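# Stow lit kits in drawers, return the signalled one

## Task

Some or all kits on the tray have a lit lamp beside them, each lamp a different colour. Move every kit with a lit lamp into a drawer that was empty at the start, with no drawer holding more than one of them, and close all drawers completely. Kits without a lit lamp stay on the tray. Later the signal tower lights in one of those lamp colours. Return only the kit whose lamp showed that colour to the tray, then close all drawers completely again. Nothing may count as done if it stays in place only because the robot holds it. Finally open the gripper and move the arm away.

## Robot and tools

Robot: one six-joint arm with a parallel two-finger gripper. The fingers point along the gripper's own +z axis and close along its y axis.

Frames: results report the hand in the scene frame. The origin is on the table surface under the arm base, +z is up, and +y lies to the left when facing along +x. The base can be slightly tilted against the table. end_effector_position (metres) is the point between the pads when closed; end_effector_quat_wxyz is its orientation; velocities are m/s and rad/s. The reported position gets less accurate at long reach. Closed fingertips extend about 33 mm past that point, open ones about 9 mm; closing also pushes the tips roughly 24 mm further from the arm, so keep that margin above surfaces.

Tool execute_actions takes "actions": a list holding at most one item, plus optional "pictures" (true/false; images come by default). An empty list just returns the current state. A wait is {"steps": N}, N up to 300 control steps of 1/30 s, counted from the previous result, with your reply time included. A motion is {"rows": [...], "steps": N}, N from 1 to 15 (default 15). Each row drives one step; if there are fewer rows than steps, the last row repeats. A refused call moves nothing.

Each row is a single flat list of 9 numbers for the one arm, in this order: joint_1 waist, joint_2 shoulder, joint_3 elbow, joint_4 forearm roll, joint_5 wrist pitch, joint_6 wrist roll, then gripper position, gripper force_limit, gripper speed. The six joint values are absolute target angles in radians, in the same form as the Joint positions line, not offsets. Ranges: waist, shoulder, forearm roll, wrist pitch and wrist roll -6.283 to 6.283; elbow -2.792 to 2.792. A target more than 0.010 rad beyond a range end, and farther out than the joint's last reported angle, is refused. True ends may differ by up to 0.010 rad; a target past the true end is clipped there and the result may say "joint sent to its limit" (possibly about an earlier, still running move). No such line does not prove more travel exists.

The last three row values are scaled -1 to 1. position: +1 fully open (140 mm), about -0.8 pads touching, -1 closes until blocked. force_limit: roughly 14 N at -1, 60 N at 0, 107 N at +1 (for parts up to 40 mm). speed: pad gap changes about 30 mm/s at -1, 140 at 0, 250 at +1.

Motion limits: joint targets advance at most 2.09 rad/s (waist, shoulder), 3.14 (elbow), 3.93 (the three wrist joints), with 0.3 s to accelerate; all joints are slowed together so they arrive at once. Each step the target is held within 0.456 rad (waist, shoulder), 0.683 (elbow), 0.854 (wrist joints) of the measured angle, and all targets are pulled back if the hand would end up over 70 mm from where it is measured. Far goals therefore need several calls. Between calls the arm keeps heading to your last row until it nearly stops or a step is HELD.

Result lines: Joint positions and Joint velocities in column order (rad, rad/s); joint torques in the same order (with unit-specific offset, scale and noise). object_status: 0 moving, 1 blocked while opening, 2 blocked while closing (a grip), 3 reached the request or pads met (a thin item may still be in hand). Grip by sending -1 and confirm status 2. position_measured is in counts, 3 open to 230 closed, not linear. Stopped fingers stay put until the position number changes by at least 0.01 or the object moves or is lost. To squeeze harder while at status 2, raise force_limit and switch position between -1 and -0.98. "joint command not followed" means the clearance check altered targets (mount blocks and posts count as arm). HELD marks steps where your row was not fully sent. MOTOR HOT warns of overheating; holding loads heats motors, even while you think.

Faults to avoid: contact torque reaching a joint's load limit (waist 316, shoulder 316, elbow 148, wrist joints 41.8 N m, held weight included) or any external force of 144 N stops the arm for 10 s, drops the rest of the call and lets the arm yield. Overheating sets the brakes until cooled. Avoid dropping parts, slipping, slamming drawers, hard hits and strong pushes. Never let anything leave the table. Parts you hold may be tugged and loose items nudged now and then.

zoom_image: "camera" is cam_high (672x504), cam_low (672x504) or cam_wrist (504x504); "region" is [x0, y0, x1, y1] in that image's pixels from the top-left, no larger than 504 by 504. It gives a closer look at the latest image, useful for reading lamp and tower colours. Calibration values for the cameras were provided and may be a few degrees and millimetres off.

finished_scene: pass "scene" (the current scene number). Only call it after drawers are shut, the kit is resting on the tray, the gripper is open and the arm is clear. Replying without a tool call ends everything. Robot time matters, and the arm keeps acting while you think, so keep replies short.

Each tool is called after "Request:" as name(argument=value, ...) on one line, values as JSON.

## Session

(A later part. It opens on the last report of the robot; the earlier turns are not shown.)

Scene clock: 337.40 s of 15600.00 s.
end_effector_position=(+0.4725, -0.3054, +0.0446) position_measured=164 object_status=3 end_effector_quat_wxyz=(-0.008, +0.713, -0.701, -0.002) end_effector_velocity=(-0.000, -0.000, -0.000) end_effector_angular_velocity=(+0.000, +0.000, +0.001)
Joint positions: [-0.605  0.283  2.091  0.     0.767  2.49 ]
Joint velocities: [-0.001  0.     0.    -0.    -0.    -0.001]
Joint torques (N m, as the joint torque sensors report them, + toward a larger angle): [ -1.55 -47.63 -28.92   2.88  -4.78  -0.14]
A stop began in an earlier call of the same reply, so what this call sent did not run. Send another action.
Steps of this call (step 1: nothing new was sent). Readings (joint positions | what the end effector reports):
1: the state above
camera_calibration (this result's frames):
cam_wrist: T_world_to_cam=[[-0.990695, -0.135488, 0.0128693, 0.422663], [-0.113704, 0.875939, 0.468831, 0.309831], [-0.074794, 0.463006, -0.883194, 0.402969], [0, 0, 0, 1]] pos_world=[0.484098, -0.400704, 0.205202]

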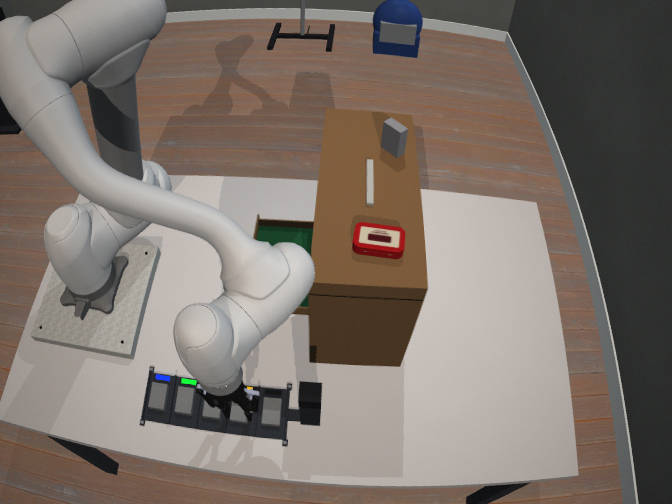

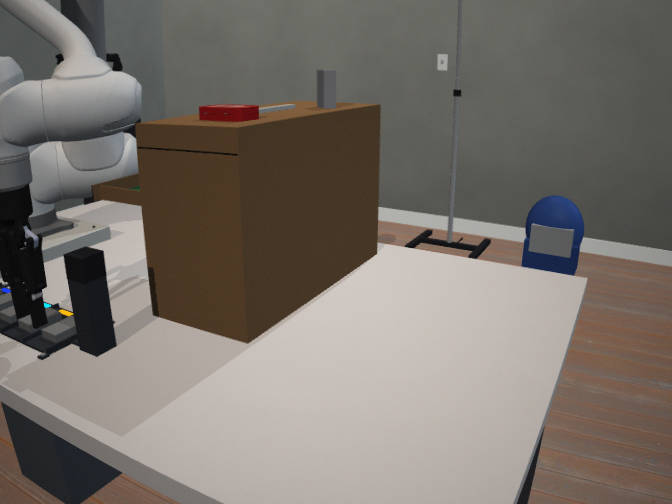

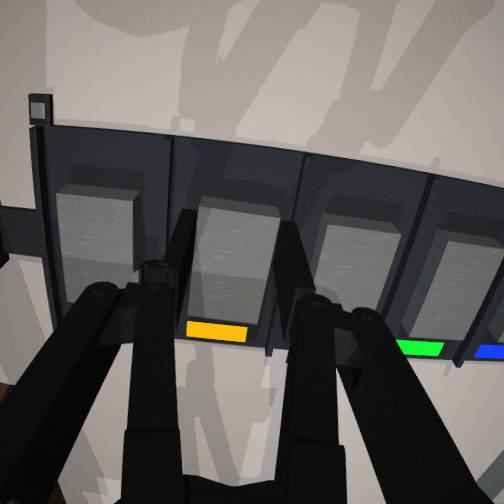

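Request:
execute_actions(actions=[{"rows":[[-0.605,0.278,2.089,0,0.7746,2.49,-0.28,0,0],[-0.605,0.278,2.089,0,0.7746,2.49,-0.28,0,0],[-0.605,0.278,2.089,0,0.7746,2.49,-0.28,0,0],[-0.605,0.278,2.089,0,0.7746,2.49,-1,-0.2,-0.3]],"steps":15}], pictures=false)

Request:
execute_actions(actions=[{"steps":10}])

Scene clock: 341.40 s of 15600.00 s.
end_effector_position=(+0.4721, -0.3053, +0.0481) position_measured=174 object_status=2 end_effector_quat_wxyz=(-0.008, +0.713, -0.701, -0.003) end_effector_velocity=(-0.000, -0.000, +0.000) end_effector_angular_velocity=(-0.000, -0.001, +0.000)
Joint positions: [-0.605  0.278  2.089  0.     0.775  2.49 ]
Joint velocities: [-0.001 -0.     0.     0.    -0.    -0.001]
Joint torques (N m, as the joint torque sensors report them, + toward a larger angle): [  0.05 -53.37 -27.58   3.32  -0.4    0.02]
Steps of this call (steps 1 to 90: nothing new was sent; then 0.50 s passed at rest; steps 91 to 105: all 15 steps of this action). Readings (joint positions | what the end effector reports):
91: [-0.605 0.283 2.091 0.000 0.767 2.490] | position_measured=164 object_status=3
92: [-0.605 0.281 2.090 0.000 0.770 2.490] | position_measured=164 object_status=3
94: [-0.605 0.278 2.089 0.000 0.774 2.490] | position_measured=164 object_status=0
98: [-0.605 0.278 2.089 0.000 0.775 2.490] | position_measured=174 object_status=0
105: the state above

Scene clock: 341.73 s of 15600.00 s.
end_effector_position=(+0.4721, -0.3053, +0.0481) position_measured=174 object_status=2 end_effector_quat_wxyz=(-0.008, +0.713, -0.701, -0.002) end_effector_velocity=(-0.001, -0.000, +0.000) end_effector_angular_velocity=(-0.000, +0.000, -0.001)
Joint positions: [-0.605  0.278  2.089  0.     0.775  2.49 ]
Joint velocities: [-0.001 -0.001 -0.    -0.     0.001 -0.   ]
Joint torques (N m, as the joint torque sensors report them, + toward a larger angle): [ -1.7  -53.66 -27.62   3.26  -0.34   0.05]
Steps of this call (steps 1 to 10: the robot went on to your last target). Readings (joint positions | what the end effector reports):
1: [-0.605 0.278 2.089 0.000 0.775 2.490] | position_measured=174 object_status=2
2: [-0.605 0.278 2.089 0.000 0.775 2.490] | position_measured=174 object_status=2
4: [-0.605 0.278 2.089 0.000 0.775 2.490] | position_measured=174 object_status=2
8: [-0.605 0.278 2.089 0.000 0.775 2.490] | position_measured=174 object_status=2
10: the state above
camera_calibration (this result's frames):
cam_wrist: T_world_to_cam=[[-0.990688, -0.135502, 0.0132622, 0.422271], [-0.113505, 0.875785, 0.469166, 0.307822], [-0.0751877, 0.463292, -0.88301, 0.406235], [0, 0, 0, 1]] pos_world=[0.483822, -0.400573, 0.20869]

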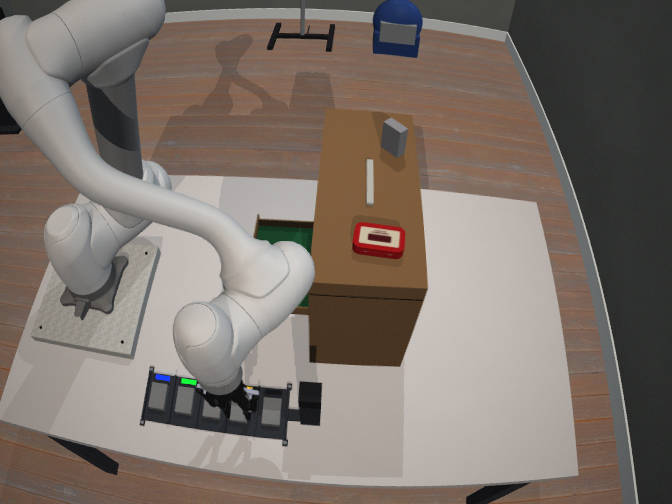

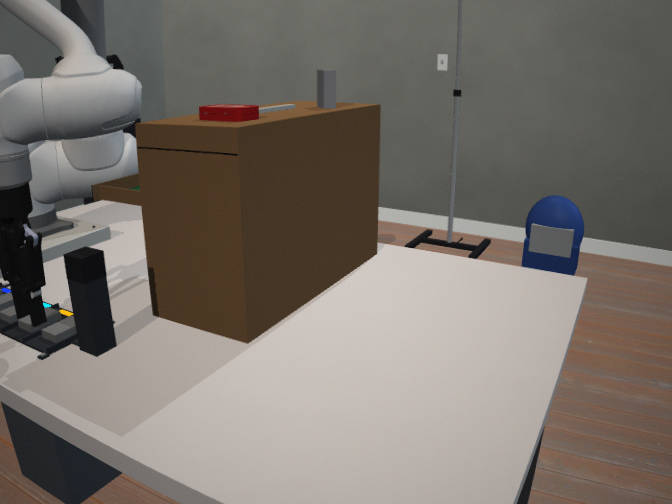

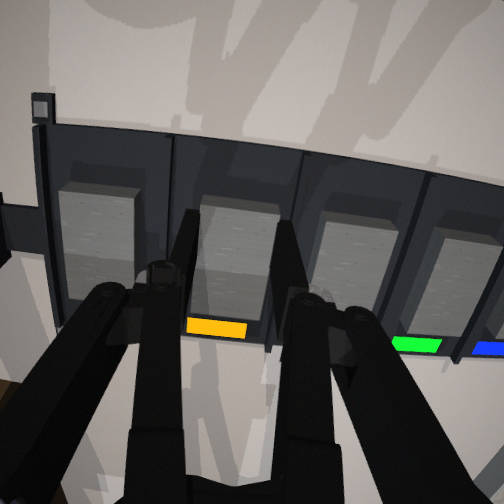

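Request:
execute_actions(actions=[{"rows":[[-0.605,0.278,2.089,0,0.7746,2.49,-0.97,0.3,-0.3],[-0.605,0.278,2.089,0,0.7746,2.49,-0.97,0.3,-0.3],[-0.605,0.278,2.089,0,0.7746,2.49,-0.97,0.3,-0.3],[-0.605,0.278,2.089,0,0.7746,2.49,-0.97,0.3,-0.3],[-0.605,0.278,2.089,0,0.7746,2.49,-0.97,0.3,-0.3],[-0.605,0.265,2.082,0,0.7946,2.49,-0.97,0.3,-0.3],[-0.605,0.25,2.074,0,0.8176,2.49,-0.97,0.3,-0.3],[-0.605,0.23,2.06,0,0.85,2.49,-0.97,0.3,-0.3],[-0.605,0.0335,1.79,0,1.318,2.49,-0.97,0.3,-0.3]],"steps":15}], pictures=false)

Request:
execute_actions(actions=[{"steps":20}])

Scene clock: 352.23 s of 15600.00 s.
end_effector_position=(+0.4829, -0.3158, +0.1692) position_measured=177 object_status=2 end_effector_quat_wxyz=(-0.008, +0.713, -0.701, -0.003) end_effector_velocity=(+0.026, -0.031, +0.536) end_effector_angular_velocity=(-0.010, -0.014, +0.000)
Joint positions: [-0.605  0.163  1.961 -0.     1.018  2.49 ]
Joint velocities: [-0.    -0.444 -0.59  -0.     1.017 -0.   ]
Joint torques (N m, as the joint torque sensors report them, + toward a larger angle): [ -0.03 -57.03 -36.25   3.89   0.22   0.2 ]
Steps of this call (steps 1 to 15: the robot went on to your last target; steps 16 to 90: nothing new was sent; then 7.00 s passed at rest; steps 91 to 105: all 15 steps of this action). Readings (joint positions | what the end effector reports):
91: [-0.605 0.278 2.089 -0.000 0.775 2.490] | position_measured=174 object_status=0
92: [-0.605 0.278 2.089 -0.000 0.775 2.490] | position_measured=177 object_status=0
94: [-0.605 0.278 2.089 -0.000 0.775 2.490] | position_measured=177 object_status=0
98: [-0.605 0.267 2.083 -0.000 0.793 2.490] | position_measured=177 object_status=2
105: the state above

Scene clock: 352.90 s of 15600.00 s.
end_effector_position=(+0.4706, -0.3101, +0.3313) position_measured=177 object_status=2 end_effector_quat_wxyz=(-0.008, +0.713, -0.701, -0.002) end_effector_velocity=(-0.001, -0.001, +0.001) end_effector_angular_velocity=(+0.000, -0.002, -0.003)
Joint positions: [-0.605  0.034  1.79  -0.     1.318  2.49 ]
Joint velocities: [-0.003 -0.002 -0.001  0.001  0.001  0.   ]
Joint torques (N m, as the joint torque sensors report them, + toward a larger angle): [  0.16 -44.69 -39.79   4.63   0.1    0.04]
Steps of this call (steps 1 to 20: the robot went on to your last target). Readings (joint positions | what the end effector reports):
1: [-0.605 0.148 1.942 -0.000 1.053 2.490] | position_measured=177 object_status=2
2: [-0.605 0.133 1.922 -0.000 1.087 2.490] | position_measured=177 object_status=2
4: [-0.605 0.104 1.884 -0.000 1.154 2.490] | position_measured=177 object_status=2
8: [-0.605 0.048 1.809 -0.000 1.284 2.490] | position_measured=177 object_status=2
20: the state above
camera_calibration (this result's frames):
cam_wrist: T_world_to_cam=[[-0.990683, -0.135535, 0.0133317, 0.416352], [-0.113507, 0.875814, 0.469112, 0.179053], [-0.0752572, 0.463228, -0.883038, 0.658357], [0, 0, 0, 1]] pos_world=[0.482343, -0.405356, 0.491807]

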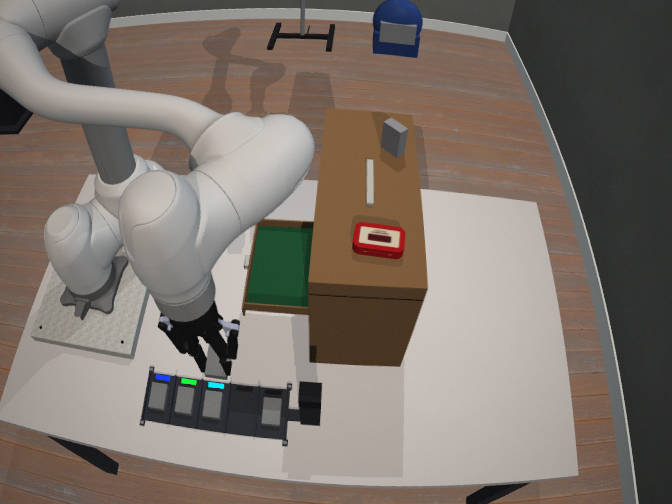

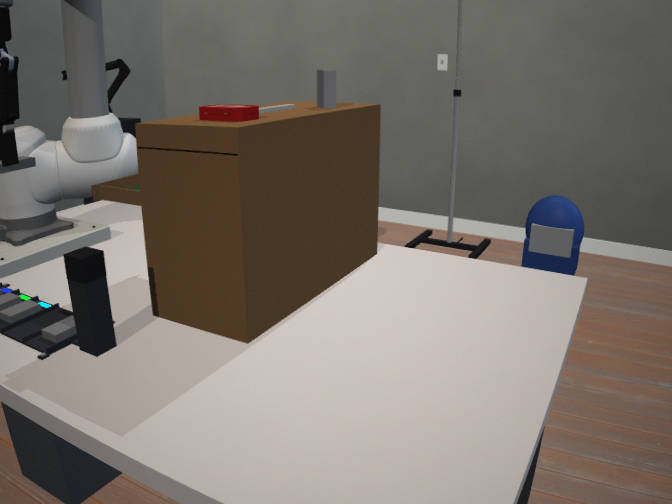

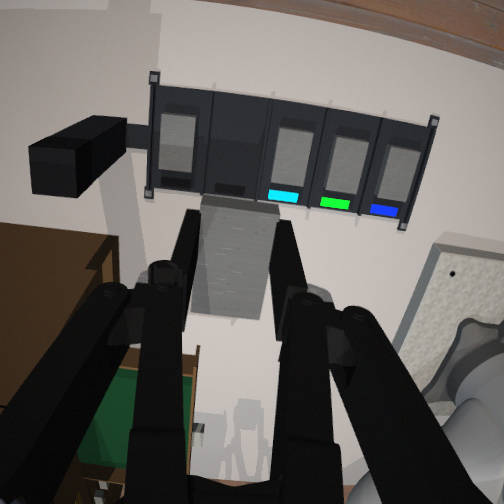

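Request:
execute_actions(actions=[{"rows":[[-0.051,-0.005,1.8876,0,1.259,3.06,-0.97,0.3,-0.3]],"steps":15}], pictures=false)

Request:
execute_actions(actions=[{"steps":15}])

Scene clock: 355.97 s of 15600.00 s.
end_effector_position=(+0.5257, -0.1298, +0.3148) position_measured=177 object_status=2 end_effector_quat_wxyz=(-0.008, +0.706, -0.708, -0.003) end_effector_velocity=(+0.058, +0.455, -0.038) end_effector_angular_velocity=(+0.001, +0.003, +0.023)
Joint positions: [-0.267  0.009  1.851  0.     1.281  2.848]
Joint velocities: [ 0.834 -0.056  0.14  -0.    -0.081  0.811]
Joint torques (N m, as the joint torque sensors report them, + toward a larger angle): [  0.97 -43.82 -38.73   4.23   0.06  -0.02]
Steps of this call (steps 1 to 15: the robot went on to your last target; steps 16 to 77: nothing new was sent; steps 78 to 92: all 15 steps of this action). Readings (joint positions | what the end effector reports):
78: [-0.605 0.033 1.790 0.000 1.318 2.490] | position_measured=177 object_status=2
79: [-0.602 0.033 1.790 0.000 1.318 2.494] | position_measured=177 object_status=2
81: [-0.575 0.031 1.796 0.000 1.314 2.529] | position_measured=177 object_status=2
85: [-0.463 0.022 1.818 0.000 1.301 2.656] | position_measured=177 object_status=2
92: the state above

Scene clock: 356.47 s of 15600.00 s.
end_effector_position=(+0.5279, -0.0125, +0.3048) position_measured=177 object_status=2 end_effector_quat_wxyz=(-0.008, +0.707, -0.707, -0.003) end_effector_velocity=(+0.001, -0.000, +0.000) end_effector_angular_velocity=(-0.000, -0.003, -0.000)
Joint positions: [-0.051 -0.005  1.888  0.     1.259  3.06 ]
Joint velocities: [-0.    -0.001 -0.     0.    -0.002  0.   ]
Joint torques (N m, as the joint torque sensors report them, + toward a larger angle): [ -0.68 -39.55 -39.32   4.31   0.06   0.18]
Steps of this call (steps 1 to 15: the robot went on to your last target). Readings (joint positions | what the end effector reports):
1: [-0.239 0.007 1.856 0.000 1.278 2.876] | position_measured=177 object_status=2
2: [-0.211 0.006 1.861 0.000 1.275 2.903] | position_measured=177 object_status=2
4: [-0.154 0.002 1.870 0.000 1.270 2.959] | position_measured=177 object_status=2
8: [-0.061 -0.004 1.886 0.000 1.260 3.050] | position_measured=177 object_status=2
15: the state above
camera_calibration (this result's frames):
cam_wrist: T_world_to_cam=[[-0.992735, -0.119563, 0.0134538, 0.51505], [-0.0993164, 0.877436, 0.469299, -0.0702207], [-0.0679155, 0.464554, -0.882937, 0.497608], [0, 0, 0, 1]] pos_world=[0.538129, -0.107971, 0.465382]

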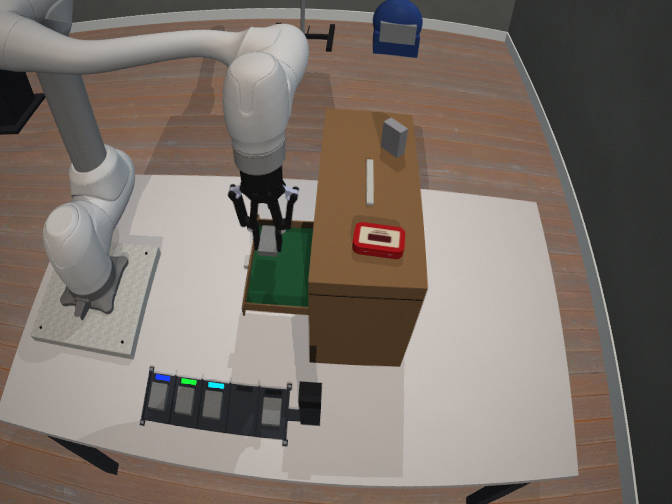

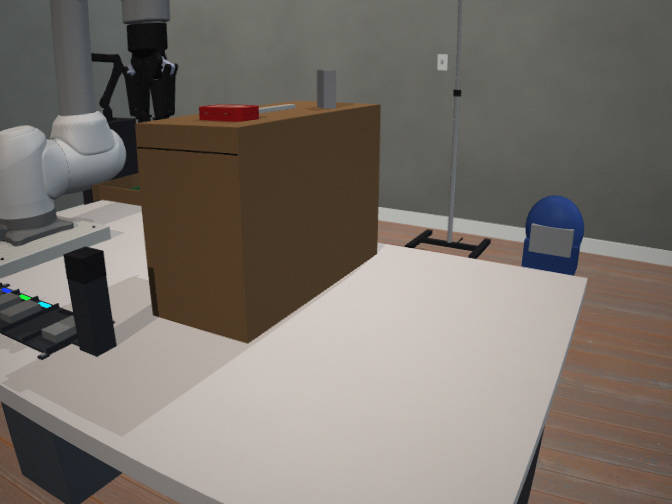

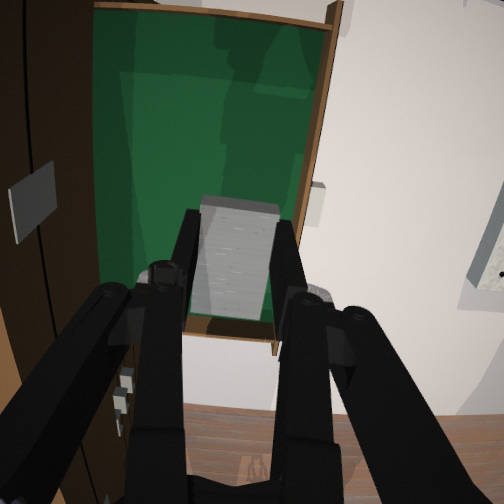

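Request:
execute_actions(actions=[{"rows":[[-0.051,0.039,1.909,0,1.1935,3.06,-0.97,0.3,-0.3]],"steps":15}])

Scene clock: 362.03 s of 15600.00 s.
end_effector_position=(+0.5431, -0.0130, +0.2701) position_measured=177 object_status=2 end_effector_quat_wxyz=(-0.008, +0.707, -0.707, -0.003) end_effector_velocity=(+0.000, -0.001, -0.000) end_effector_angular_velocity=(-0.000, -0.001, -0.001)
Joint positions: [-0.051  0.039  1.909  0.     1.194  3.06 ]
Joint velocities: [-0.002  0.    -0.    -0.    -0.001 -0.001]
Joint torques (N m, as the joint torque sensors report them, + toward a larger angle): [ -0.21 -42.17 -38.03   4.28   0.17   0.17]
Steps of this call (steps 1 to 15: the robot went on to your last target; steps 16 to 90: nothing new was sent; then 2.07 s passed at rest; steps 91 to 105: all 15 steps of this action). Readings (joint positions | what the end effector reports):
91: [-0.051 -0.005 1.888 0.000 1.259 3.060] | position_measured=177 object_status=2
92: [-0.051 -0.002 1.889 0.000 1.254 3.060] | position_measured=177 object_status=2
94: [-0.051 0.023 1.901 0.000 1.217 3.060] | position_measured=177 object_status=2
98: [-0.051 0.039 1.909 0.000 1.194 3.060] | position_measured=177 object_status=2
105: the state above
camera_calibration (this result's frames):
cam_wrist: T_world_to_cam=[[-0.992717, -0.119727, 0.0133297, 0.530509], [-0.0995209, 0.877426, 0.469276, -0.0517835], [-0.0678808, 0.464532, -0.882951, 0.468208], [0, 0, 0, 1]] pos_world=[0.553275, -0.108545, 0.430634]

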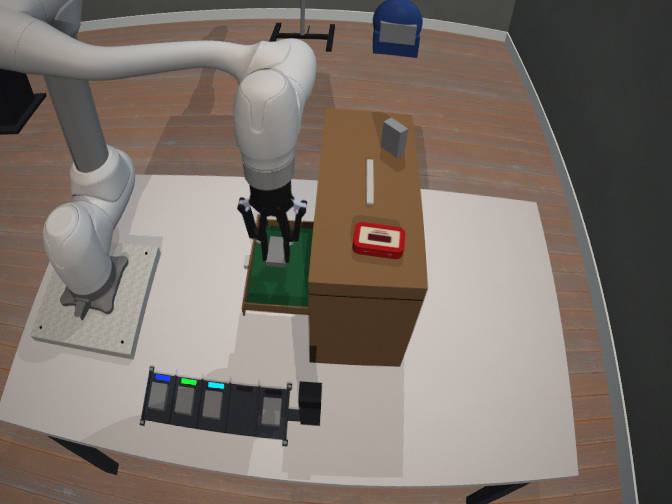

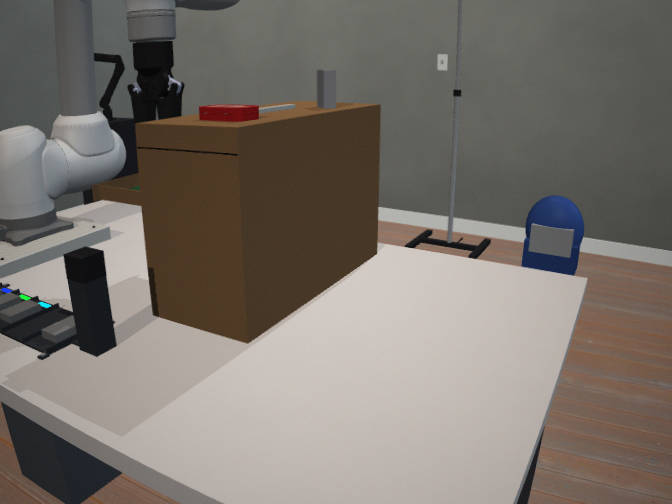

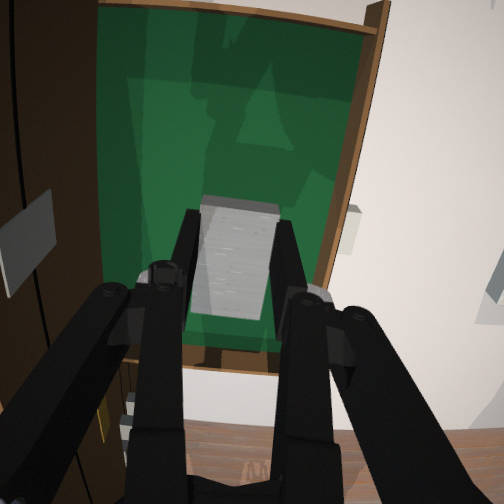

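Request:
execute_actions(actions=[{"rows":[[-0.051,0.0405,1.912,0,1.189,3.06,-0.97,0.3,-0.3],[-0.051,0.042,1.9146,0,1.185,3.06,-0.97,0.3,-0.3],[-0.051,0.0435,1.9174,0,1.1807,3.06,-0.97,0.3,-0.3],[-0.051,0.045,1.92,0,1.1764,3.06,-0.97,0.3,-0.3],[-0.051,0.0465,1.923,0,1.172,3.06,-0.97,0.3,-0.3],[-0.051,0.048,1.9258,0,1.168,3.06,-0.97,0.3,-0.3],[-0.051,0.0495,1.9286,0,1.1636,3.06,-0.97,0.3,-0.3]],"steps":13}])

Scene clock: 365.67 s of 15600.00 s.
end_effector_position=(+0.5432, -0.0129, +0.2543) position_measured=177 object_status=2 end_effector_quat_wxyz=(-0.008, +0.707, -0.707, -0.003) end_effector_velocity=(+0.000, +0.000, -0.000) end_effector_angular_velocity=(+0.000, -0.001, -0.001)
Joint positions: [-0.051  0.049  1.929 -0.     1.164  3.06 ]
Joint velocities: [ 0.    -0.     0.     0.    -0.001  0.001]
Joint torques (N m, as the joint torque sensors report them, + toward a larger angle): [ -0.78 -44.   -38.05   4.25   0.08   0.06]
Steps of this call (steps 1 to 15: the robot went on to your last target; steps 16 to 90: nothing new was sent; then 0.20 s passed at rest; steps 91 to 103: all 13 steps of this action). Readings (joint positions | what the end effector reports):
91: [-0.051 0.039 1.909 -0.000 1.193 3.060] | position_measured=177 object_status=2
92: [-0.051 0.040 1.910 -0.000 1.191 3.060] | position_measured=177 object_status=2
94: [-0.051 0.042 1.915 -0.000 1.184 3.060] | position_measured=177 object_status=2
98: [-0.051 0.048 1.926 -0.000 1.167 3.060] | position_measured=177 object_status=2
103: the state above
camera_calibration (this result's frames):
cam_wrist: T_world_to_cam=[[-0.992722, -0.119664, 0.0135266, 0.530858], [-0.0993754, 0.877456, 0.46925, -0.044556], [-0.0680211, 0.464491, -0.882962, 0.454258], [0, 0, 0, 1]] pos_world=[0.553466, -0.108378, 0.414819]

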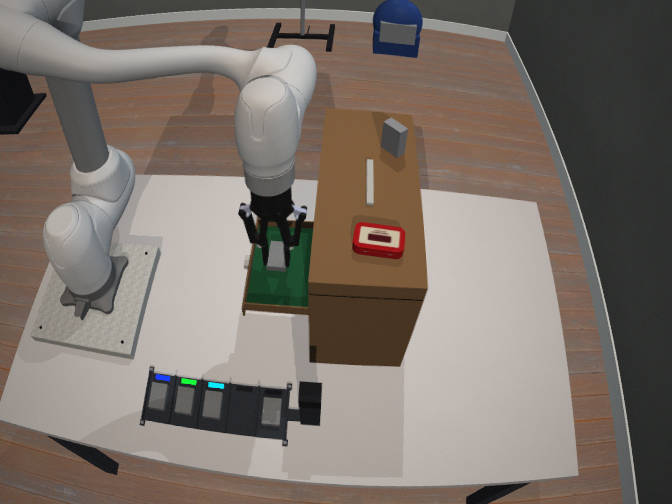

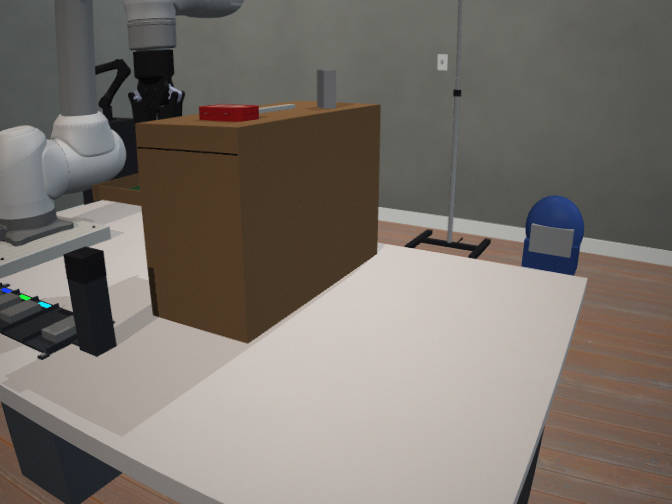

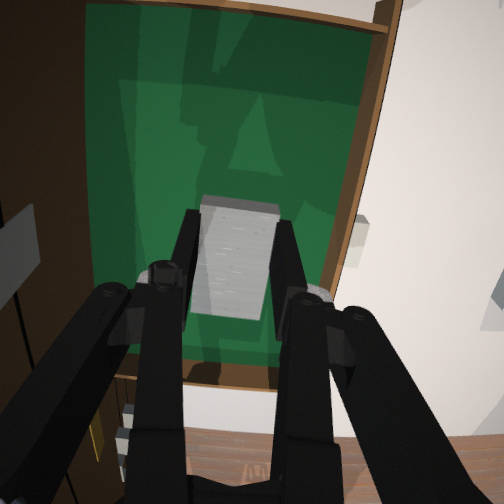

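Request:
execute_actions(actions=[{"rows":[[-0.051,0.0505,1.9305,0,1.1607,3.06,-0.97,0.3,-0.3],[-0.051,0.0515,1.9323,0,1.158,3.06,-0.97,0.3,-0.3],[-0.051,0.0525,1.934,0,1.155,3.06,-0.97,0.3,-0.3],[-0.051,0.0535,1.936,0,1.152,3.06,-0.97,0.3,-0.3],[-0.051,0.0545,1.938,0,1.149,3.06,-0.97,0.3,-0.3]],"steps":10}], pictures=false)

Scene clock: 372.10 s of 15600.00 s.
end_effector_position=(+0.5433, -0.0127, +0.2469) position_measured=177 object_status=2 end_effector_quat_wxyz=(-0.008, +0.707, -0.707, -0.002) end_effector_velocity=(-0.001, +0.001, -0.001) end_effector_angular_velocity=(+0.001, +0.003, +0.001)
Joint positions: [-0.051  0.054  1.938  0.     1.149  3.06 ]
Joint velocities: [0.001 0.001 0.002 0.001 0.    0.   ]
Joint torques (N m, as the joint torque sensors report them, + toward a larger angle): [  1.36 -32.17 -27.09   4.92  -0.09   0.15]
Steps of this call (steps 1 to 15: the robot went on to your last target; steps 16 to 90: nothing new was sent; then 3.10 s passed at rest; steps 91 to 100: all 10 steps of this action). Readings (joint positions | what the end effector reports):
91: [-0.051 0.050 1.929 0.000 1.164 3.060] | position_measured=177 object_status=2
92: [-0.051 0.050 1.929 0.000 1.162 3.060] | position_measured=177 object_status=2
94: [-0.051 0.052 1.933 0.000 1.157 3.060] | position_measured=177 object_status=2
98: [-0.051 0.054 1.938 0.000 1.149 3.060] | position_measured=177 object_status=2
100: the state above

Request:
execute_actions(actions=[{"rows":[[-0.051,0.0525,1.934,0,1.155,3.06,-0.28,0,0],[-0.051,0.0525,1.934,0,1.155,3.06,-0.28,0,0],[-0.051,0.0525,1.934,0,1.155,3.06,-0.28,0,0],[-0.051,0.0525,1.934,0,1.155,3.06,-0.28,0,0],[-0.051,0.0525,1.934,0,1.155,3.06,-0.28,0,0],[-0.051,0.0525,1.934,0,1.155,3.06,-0.28,0,0],[-0.051,0.0525,1.934,0,1.155,3.06,-0.28,0,0],[-0.051,-0.005,1.87,0,1.277,3.06,-0.28,0,0]],"steps":15}], pictures=false)

Request:
execute_actions(actions=[{"rows":[[-0.067,-0.62,2.5,0,0.5,1.571,0,0,0.5]],"steps":15}], pictures=false)

Request:
execute_actions(actions=[{"steps":25}])

Scene clock: 379.17 s of 15600.00 s.
end_effector_position=(+0.5308, -0.0128, +0.3143) position_measured=164 object_status=3 end_effector_quat_wxyz=(-0.008, +0.707, -0.707, -0.002) end_effector_velocity=(-0.008, +0.001, -0.013) end_effector_angular_velocity=(+0.003, +0.038, +0.001)
Joint positions: [-0.051 -0.005  1.87  -0.     1.276  3.06 ]
Joint velocities: [ 0.001  0.014  0.01  -0.     0.014  0.   ]
Joint torques (N m, as the joint torque sensors report them, + toward a larger angle): [ -1.9  -33.63 -37.31   4.27   0.28  -0.18]
Steps of this call (steps 1 to 15: the robot went on to your last target; steps 16 to 90: nothing new was sent; then 3.57 s passed at rest; steps 91 to 105: all 15 steps of this action). Readings (joint positions | what the end effector reports):
91: [-0.051 0.054 1.938 -0.000 1.149 3.060] | position_measured=177 object_status=0
92: [-0.051 0.054 1.937 -0.000 1.151 3.060] | position_measured=177 object_status=0
94: [-0.051 0.053 1.935 -0.000 1.155 3.060] | position_measured=164 object_status=0
98: [-0.051 0.053 1.934 -0.000 1.155 3.060] | position_measured=164 object_status=0
105: the state above

Scene clock: 379.67 s of 15600.00 s.
end_effector_position=(+0.4222, -0.0092, +0.2828) position_measured=129 object_status=3 end_effector_quat_wxyz=(-0.052, +0.922, -0.226, +0.309) end_effector_velocity=(-0.190, +0.008, -0.004) end_effector_angular_velocity=(-1.922, -1.025, +2.416)
Joint positions: [-0.064 -0.511  2.405 -0.     0.617  1.952]
Joint velocities: [-0.023 -0.971  0.85  -0.    -1.043 -3.056]
Joint torques (N m, as the joint torque sensors report them, + toward a larger angle): [ -4.81  28.73 -44.55   4.96  -1.76  -0.2 ]
Steps of this call (steps 1 to 15: all 15 steps of this action). Readings (joint positions | what the end effector reports):
1: [-0.051 -0.005 1.870 -0.000 1.277 3.060] | position_measured=164 object_status=0
2: [-0.051 -0.008 1.874 -0.000 1.272 3.055] | position_measured=161 object_status=0
4: [-0.052 -0.035 1.913 -0.000 1.224 3.002] | position_measured=140 object_status=0
8: [-0.057 -0.183 2.105 -0.000 0.988 2.726] | position_measured=129 object_status=0
15: the state above

Scene clock: 380.50 s of 15600.00 s.
end_effector_position=(+0.4013, -0.0083, +0.2818) position_measured=129 object_status=3 end_effector_quat_wxyz=(+0.011, +0.926, -0.048, +0.374) end_effector_velocity=(-0.000, +0.000, -0.001) end_effector_angular_velocity=(-0.000, +0.002, +0.001)
Joint positions: [-0.067 -0.62   2.5   -0.     0.5    1.571]
Joint velocities: [ 0.     0.001  0.    -0.     0.001  0.   ]
Joint torques (N m, as the joint torque sensors report them, + toward a larger angle): [ -1.46  17.49 -41.19   4.46  -1.74   0.16]
Steps of this call (steps 1 to 25: the robot went on to your last target). Readings (joint positions | what the end effector reports):
1: [-0.065 -0.541 2.431 -0.000 0.585 1.855] | position_measured=129 object_status=3
2: [-0.066 -0.567 2.454 -0.000 0.557 1.772] | position_measured=129 object_status=3
4: [-0.067 -0.602 2.485 -0.000 0.519 1.649] | position_measured=129 object_status=3
8: [-0.067 -0.620 2.500 -0.000 0.500 1.572] | position_measured=129 object_status=3
25: the state above
camera_calibration (this result's frames):
cam_wrist: T_world_to_cam=[[-0.0272025, -0.996156, 0.0832631, -0.0242218], [-0.957889, 0.00215793, -0.28713, 0.474752], [0.285847, -0.0875675, -0.954266, 0.340263], [0, 0, 0, 1]] pos_world=[0.356838, 0.0046428, 0.463034]

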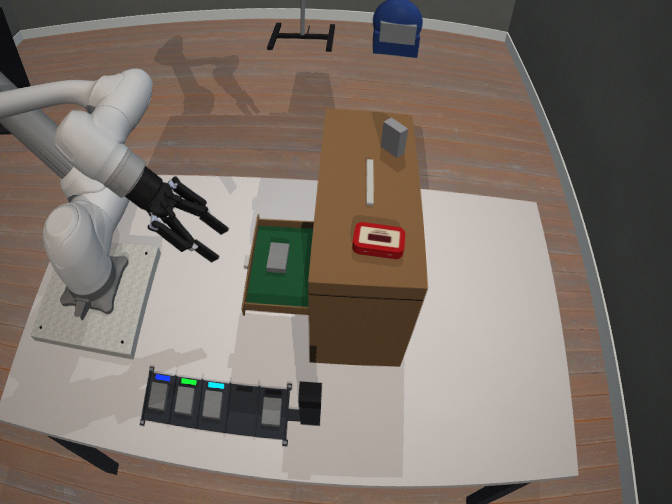

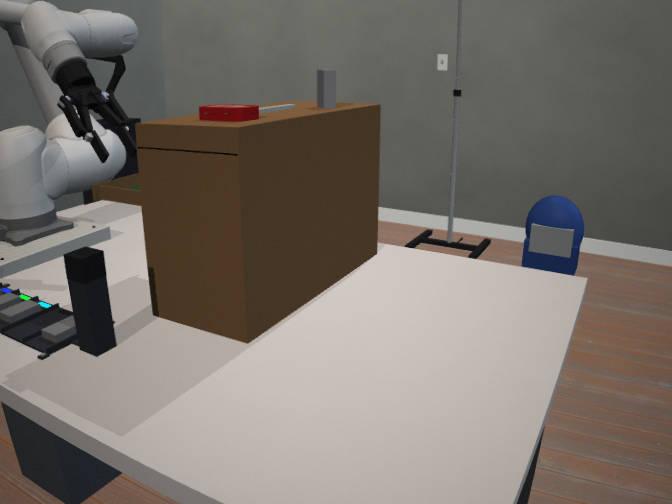

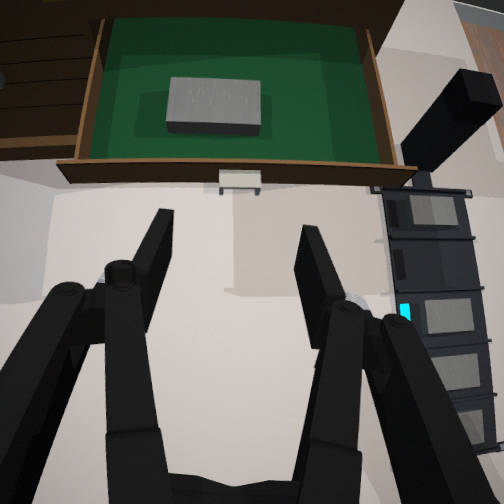

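Request:
execute_actions(actions=[{"rows":[[-0.066,-0.47,2.57,0,0.255,1.571,0,0,0.5]],"steps":15}], pictures=false)

Request:
execute_actions(actions=[{"rows":[[-0.066,-0.455,2.563,0,0.247,1.571,0,0,0.5],[-0.065,-0.44,2.556,0,0.24,1.571,0,0,0.5],[-0.064,-0.423,2.5475,0,0.232,1.571,0,0,0.5],[-0.063,-0.406,2.539,0,0.223,1.571,0,0,0.5],[-0.062,-0.389,2.5305,0,0.215,1.571,0,0,0.5],[-0.061,-0.372,2.522,0,0.207,1.571,0,0,0.5],[-0.06,-0.356,2.5134,0,0.199,1.571,0,0,0.5],[-0.059,-0.339,2.505,0,0.19,1.571,0,0,0.5],[-0.058,-0.3224,2.4963,0,0.182,1.571,0,0,0.5],[-0.057,-0.307,2.487,0,0.1766,1.571,0,0,0.5],[-0.056,-0.292,2.477,0,0.171,1.571,0,0,0.5],[-0.054,-0.277,2.468,0,0.166,1.571,0,0,0.5],[-0.053,-0.262,2.458,0,0.16,1.571,0,0,0.5],[-0.052,-0.247,2.449,0,0.155,1.571,0,0,0.5],[-0.051,-0.232,2.439,0,0.149,1.571,0,0,0.5]],"steps":15}], pictures=false)

Request:
execute_actions(actions=[{"rows":[[-0.05,-0.2178,2.43,0,0.144,1.571,0,0,0.5],[-0.049,-0.2075,2.422,0,0.1415,1.571,0,0,0.5],[-0.048,-0.197,2.414,0,0.139,1.571,0,0,0.5],[-0.047,-0.1865,2.406,0,0.1365,1.571,0,0,0.5],[-0.046,-0.176,2.398,0,0.134,1.571,0,0,0.5],[-0.045,-0.1655,2.39,0,0.1315,1.571,0,0,0.5],[-0.044,-0.155,2.382,0,0.129,1.571,0,0,0.5],[-0.043,-0.1445,2.374,0,0.1265,1.571,0,0,0.5],[-0.043,-0.134,2.366,0,0.124,1.571,0,0,0.5],[-0.042,-0.1235,2.358,0,0.1215,1.571,0,0,0.5],[-0.042,-0.119,2.3546,0,0.1205,1.571,0,0,0.5]],"steps":15}])

Scene clock: 390.97 s of 15600.00 s.
end_effector_position=(+0.4370, -0.0103, +0.2240) position_measured=129 object_status=3 end_effector_quat_wxyz=(+0.011, +0.921, -0.047, +0.386) end_effector_velocity=(+0.000, -0.000, -0.001) end_effector_angular_velocity=(+0.000, +0.002, -0.001)
Joint positions: [-0.066 -0.47   2.57   0.     0.255  1.571]
Joint velocities: [-0.001  0.002  0.    -0.    -0.     0.001]
Joint torques (N m, as the joint torque sensors report them, + toward a larger angle): [ -0.83   7.58 -37.56   3.97  -1.6    0.14]
Steps of this call (steps 1 to 15: the robot went on to your last target; steps 16 to 90: nothing new was sent; then 6.97 s passed at rest; steps 91 to 105: all 15 steps of this action). Readings (joint positions | what the end effector reports):
91: [-0.067 -0.620 2.500 0.000 0.500 1.571] | position_measured=129 object_status=3
92: [-0.067 -0.617 2.501 0.000 0.495 1.571] | position_measured=129 object_status=3
94: [-0.067 -0.590 2.514 0.000 0.449 1.571] | position_measured=129 object_status=3
98: [-0.066 -0.486 2.563 0.000 0.283 1.571] | position_measured=129 object_status=3
105: the state above

Scene clock: 391.47 s of 15600.00 s.
end_effector_position=(+0.5223, -0.0122, +0.2252) position_measured=129 object_status=3 end_effector_quat_wxyz=(+0.009, +0.922, -0.042, +0.385) end_effector_velocity=(+0.214, -0.000, +0.002) end_effector_angular_velocity=(+0.000, -0.001, +0.034)
Joint positions: [-0.054 -0.272  2.465  0.     0.164  1.571]
Joint velocities: [ 0.034  0.449 -0.284 -0.    -0.165  0.001]
Joint torques (N m, as the joint torque sensors report them, + toward a larger angle): [ -1.09  -7.31 -37.68   3.81  -2.03   0.17]
Steps of this call (steps 1 to 15: all 15 steps of this action). Readings (joint positions | what the end effector reports):
1: [-0.066 -0.470 2.570 0.000 0.255 1.571] | position_measured=129 object_status=3
2: [-0.066 -0.467 2.569 0.000 0.253 1.571] | position_measured=129 object_status=3
4: [-0.065 -0.446 2.559 0.000 0.243 1.571] | position_measured=129 object_status=3
8: [-0.062 -0.384 2.528 0.000 0.213 1.571] | position_measured=129 object_status=3
15: the state above

Scene clock: 391.97 s of 15600.00 s.
end_effector_position=(+0.6008, -0.0116, +0.2251) position_measured=129 object_status=3 end_effector_quat_wxyz=(+0.007, +0.922, -0.036, +0.386) end_effector_velocity=(+0.002, +0.000, +0.000) end_effector_angular_velocity=(-0.002, -0.001, +0.002)
Joint positions: [-0.042 -0.119  2.355  0.     0.121  1.571]
Joint velocities: [ 0.     0.003 -0.002 -0.001 -0.003 -0.001]
Joint torques (N m, as the joint torque sensors report them, + toward a larger angle): [  0.48 -23.96 -33.74   3.42  -1.79   0.06]
Steps of this call (steps 1 to 15: all 15 steps of this action). Readings (joint positions | what the end effector reports):
1: [-0.053 -0.257 2.455 0.000 0.159 1.571] | position_measured=129 object_status=3
2: [-0.052 -0.242 2.446 0.000 0.153 1.571] | position_measured=129 object_status=3
4: [-0.050 -0.215 2.427 0.000 0.144 1.571] | position_measured=129 object_status=3
8: [-0.045 -0.170 2.393 0.000 0.133 1.571] | position_measured=129 object_status=3
15: the state above
camera_calibration (this result's frames):
cam_wrist: T_world_to_cam=[[-0.00467215, -0.996364, 0.085068, -0.0313932], [-0.950422, -0.0220261, -0.310182, 0.650059], [0.310928, -0.0822997, -0.946864, 0.212154], [0, 0, 0, 1]] pos_world=[0.551719, 0.000499382, 0.405188]

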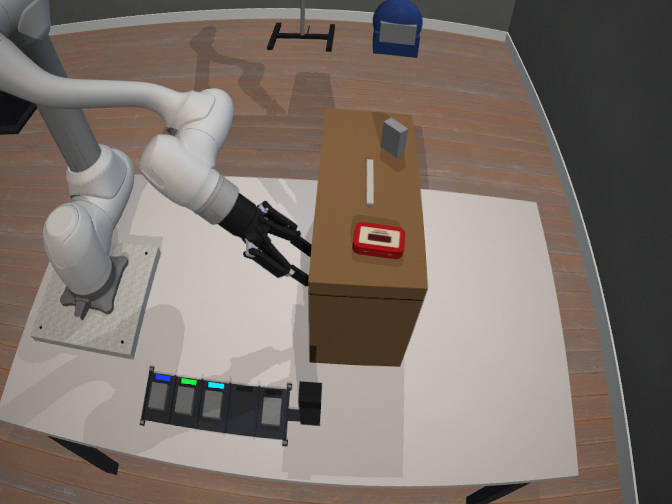

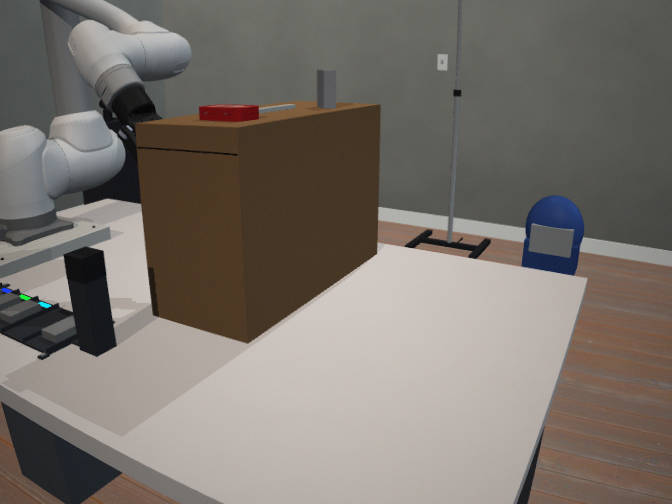

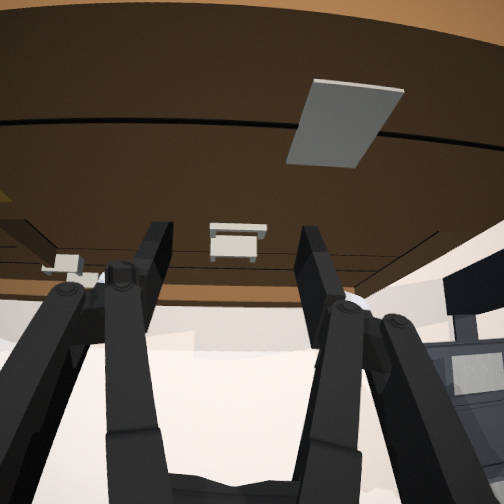

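Request:
execute_actions(actions=[{"rows":[[-0.042,-0.116,2.3523,0,0.12,1.571,0,0,0.5],[-0.042,-0.113,2.35,0,0.119,1.571,0,0,0.5],[-0.042,-0.1105,2.348,0,0.1185,1.571,0,0,0.5]],"steps":10}], pictures=false)

Scene clock: 394.20 s of 15600.00 s.
end_effector_position=(+0.6054, -0.0120, +0.2247) position_measured=129 object_status=3 end_effector_quat_wxyz=(+0.007, +0.922, -0.036, +0.386) end_effector_velocity=(+0.001, +0.001, +0.000) end_effector_angular_velocity=(-0.000, -0.001, +0.002)
Joint positions: [-0.042 -0.111  2.348 -0.     0.119  1.571]
Joint velocities: [ 0.001  0.001 -0.001  0.    -0.001 -0.   ]
Joint torques (N m, as the joint torque sensors report them, + toward a larger angle): [ -5.66 -16.25 -55.19   4.49 -11.17   1.3 ]
Steps of this call (steps 1 to 15: the robot went on to your last target; steps 16 to 57: nothing new was sent; steps 58 to 67: all 10 steps of this action). Readings (joint positions | what the end effector reports):
58: [-0.042 -0.119 2.355 -0.000 0.120 1.571] | position_measured=129 object_status=3
59: [-0.042 -0.118 2.354 -0.000 0.120 1.571] | position_measured=129 object_status=3
61: [-0.042 -0.113 2.350 -0.000 0.119 1.571] | position_measured=129 object_status=3
65: [-0.042 -0.111 2.348 -0.000 0.119 1.571] | position_measured=129 object_status=3
67: the state above

Request:
execute_actions(actions=[{"rows":[[-0.042,-0.25,2.4,0,0.2,1.571,0,0,0.5]],"steps":12}], pictures=false)

Request:
execute_actions(actions=[{"rows":[[0.232,-0.1,2.36,-0.382,0.35,-1.004,0,0,0.5]],"steps":15}], pictures=false)

Request:
execute_actions(actions=[{"steps":20}], pictures=false)

Request:
execute_actions(actions=[{"rows":[[0.232,-0.002,2.34,-0.382,0.313,-1.004,0,0,0.5]],"steps":15}])

Scene clock: 408.10 s of 15600.00 s.
end_effector_position=(+0.5505, -0.0084, +0.2502) position_measured=129 object_status=3 end_effector_quat_wxyz=(+0.007, +0.921, -0.036, +0.389) end_effector_velocity=(-0.001, -0.000, -0.001) end_effector_angular_velocity=(+0.001, +0.003, -0.001)
Joint positions: [-0.042 -0.25   2.4   -0.     0.2    1.571]
Joint velocities: [-0.    -0.     0.001  0.001  0.002 -0.   ]
Joint torques (N m, as the joint torque sensors report them, + toward a larger angle): [ -1.57 -10.48 -35.99   3.92  -1.43   0.08]
Steps of this call (steps 1 to 15: the robot went on to your last target; steps 16 to 90: nothing new was sent; then 10.50 s passed at rest; steps 91 to 102: all 12 steps of this action). Readings (joint positions | what the end effector reports):
91: [-0.042 -0.111 2.348 -0.000 0.118 1.571] | position_measured=129 object_status=3
92: [-0.042 -0.113 2.349 -0.000 0.120 1.571] | position_measured=129 object_status=3
94: [-0.042 -0.141 2.358 -0.000 0.135 1.571] | position_measured=129 object_status=3
98: [-0.042 -0.238 2.395 -0.000 0.193 1.571] | position_measured=129 object_status=3
102: the state above

Scene clock: 408.60 s of 15600.00 s.
end_effector_position=(+0.5362, +0.0857, +0.1817) position_measured=129 object_status=3 end_effector_quat_wxyz=(+0.211, +0.673, +0.678, +0.208) end_effector_velocity=(-0.025, +0.102, -0.076) end_effector_angular_velocity=(-2.456, +0.206, +3.512)
Joint positions: [ 0.192 -0.122  2.366 -0.326  0.328  0.428]
Joint velocities: [ 0.299  0.162 -0.044 -0.414  0.163 -3.633]
Joint torques (N m, as the joint torque sensors report them, + toward a larger angle): [ -2.26 -25.85 -34.08   3.64  -1.05   0.4 ]
Steps of this call (steps 1 to 15: all 15 steps of this action). Readings (joint positions | what the end effector reports):
1: [-0.042 -0.250 2.400 -0.000 0.200 1.571] | position_measured=129 object_status=3
2: [-0.040 -0.249 2.400 -0.002 0.201 1.566] | position_measured=129 object_status=3
4: [-0.024 -0.240 2.398 -0.026 0.210 1.513] | position_measured=129 object_status=3
8: [0.060 -0.194 2.385 -0.142 0.256 1.237] | position_measured=129 object_status=3
15: the state above

Scene clock: 409.27 s of 15600.00 s.
end_effector_position=(+0.5328, +0.0992, +0.1717) position_measured=129 object_status=3 end_effector_quat_wxyz=(+0.284, +0.022, +0.959, +0.002) end_effector_velocity=(+0.000, +0.000, +0.000) end_effector_angular_velocity=(-0.001, -0.001, +0.002)
Joint positions: [ 0.232 -0.1    2.36  -0.382  0.35  -1.004]
Joint velocities: [ 0.     0.    -0.    -0.    -0.001 -0.002]
Joint torques (N m, as the joint torque sensors report them, + toward a larger angle): [ -0.7  -22.58 -32.54   3.08  -1.11   0.05]
Steps of this call (steps 1 to 20: the robot went on to your last target). Readings (joint positions | what the end effector reports):
1: [0.201 -0.117 2.365 -0.338 0.333 0.304] | position_measured=129 object_status=3
2: [0.208 -0.113 2.364 -0.348 0.337 0.181] | position_measured=129 object_status=3
4: [0.217 -0.108 2.362 -0.361 0.342 -0.065] | position_measured=129 object_status=3
8: [0.227 -0.103 2.361 -0.375 0.347 -0.551] | position_measured=129 object_status=3
20: the state above

Scene clock: 409.77 s of 15600.00 s.
end_effector_position=(+0.5515, +0.1080, +0.1349) position_measured=129 object_status=3 end_effector_quat_wxyz=(+0.262, +0.016, +0.965, +0.004) end_effector_velocity=(+0.000, -0.000, +0.000) end_effector_angular_velocity=(+0.001, -0.001, -0.002)
Joint positions: [ 0.232 -0.002  2.34  -0.382  0.313 -1.004]
Joint velocities: [-0.001 -0.001 -0.     0.    -0.001  0.001]
Joint torques (N m, as the joint torque sensors report them, + toward a larger angle): [ -0.32 -31.3  -30.24   3.06  -1.03   0.15]
Steps of this call (steps 1 to 15: all 15 steps of this action). Readings (joint positions | what the end effector reports):
1: [0.232 -0.100 2.360 -0.382 0.350 -1.004] | position_measured=129 object_status=3
2: [0.232 -0.097 2.359 -0.382 0.350 -1.004] | position_measured=129 object_status=3
4: [0.232 -0.069 2.354 -0.382 0.339 -1.004] | position_measured=129 object_status=3
8: [0.232 -0.003 2.340 -0.382 0.314 -1.004] | position_measured=129 object_status=3
15: the state above
camera_calibration (this result's frames):
cam_wrist: T_world_to_cam=[[-0.0845432, 0.996104, -0.0250861, -0.0609781], [0.53359, 0.0665212, 0.843123, -0.405668], [0.841507, 0.0578947, -0.537135, -0.211056], [0, 0, 0, 1]] pos_world=[0.38891, 0.0999451, 0.227133]

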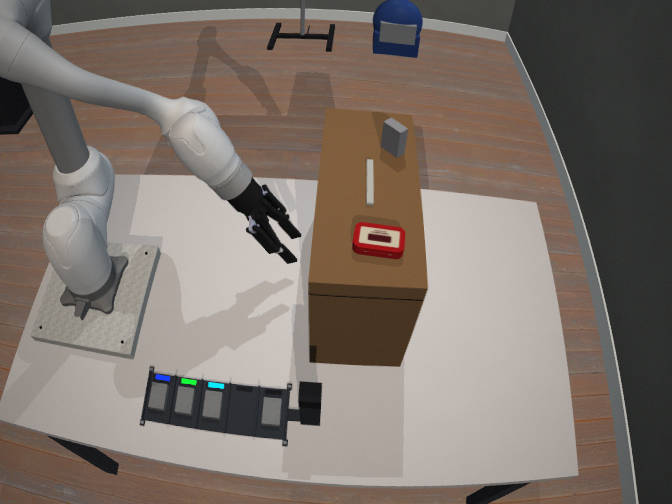

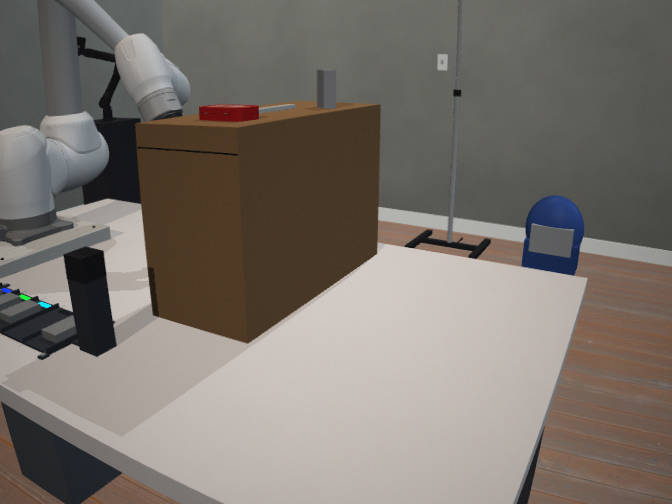

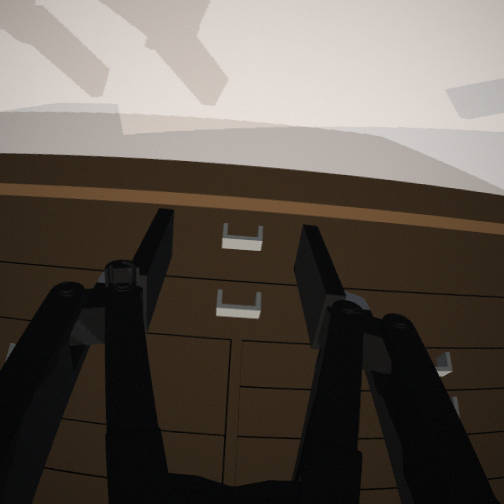

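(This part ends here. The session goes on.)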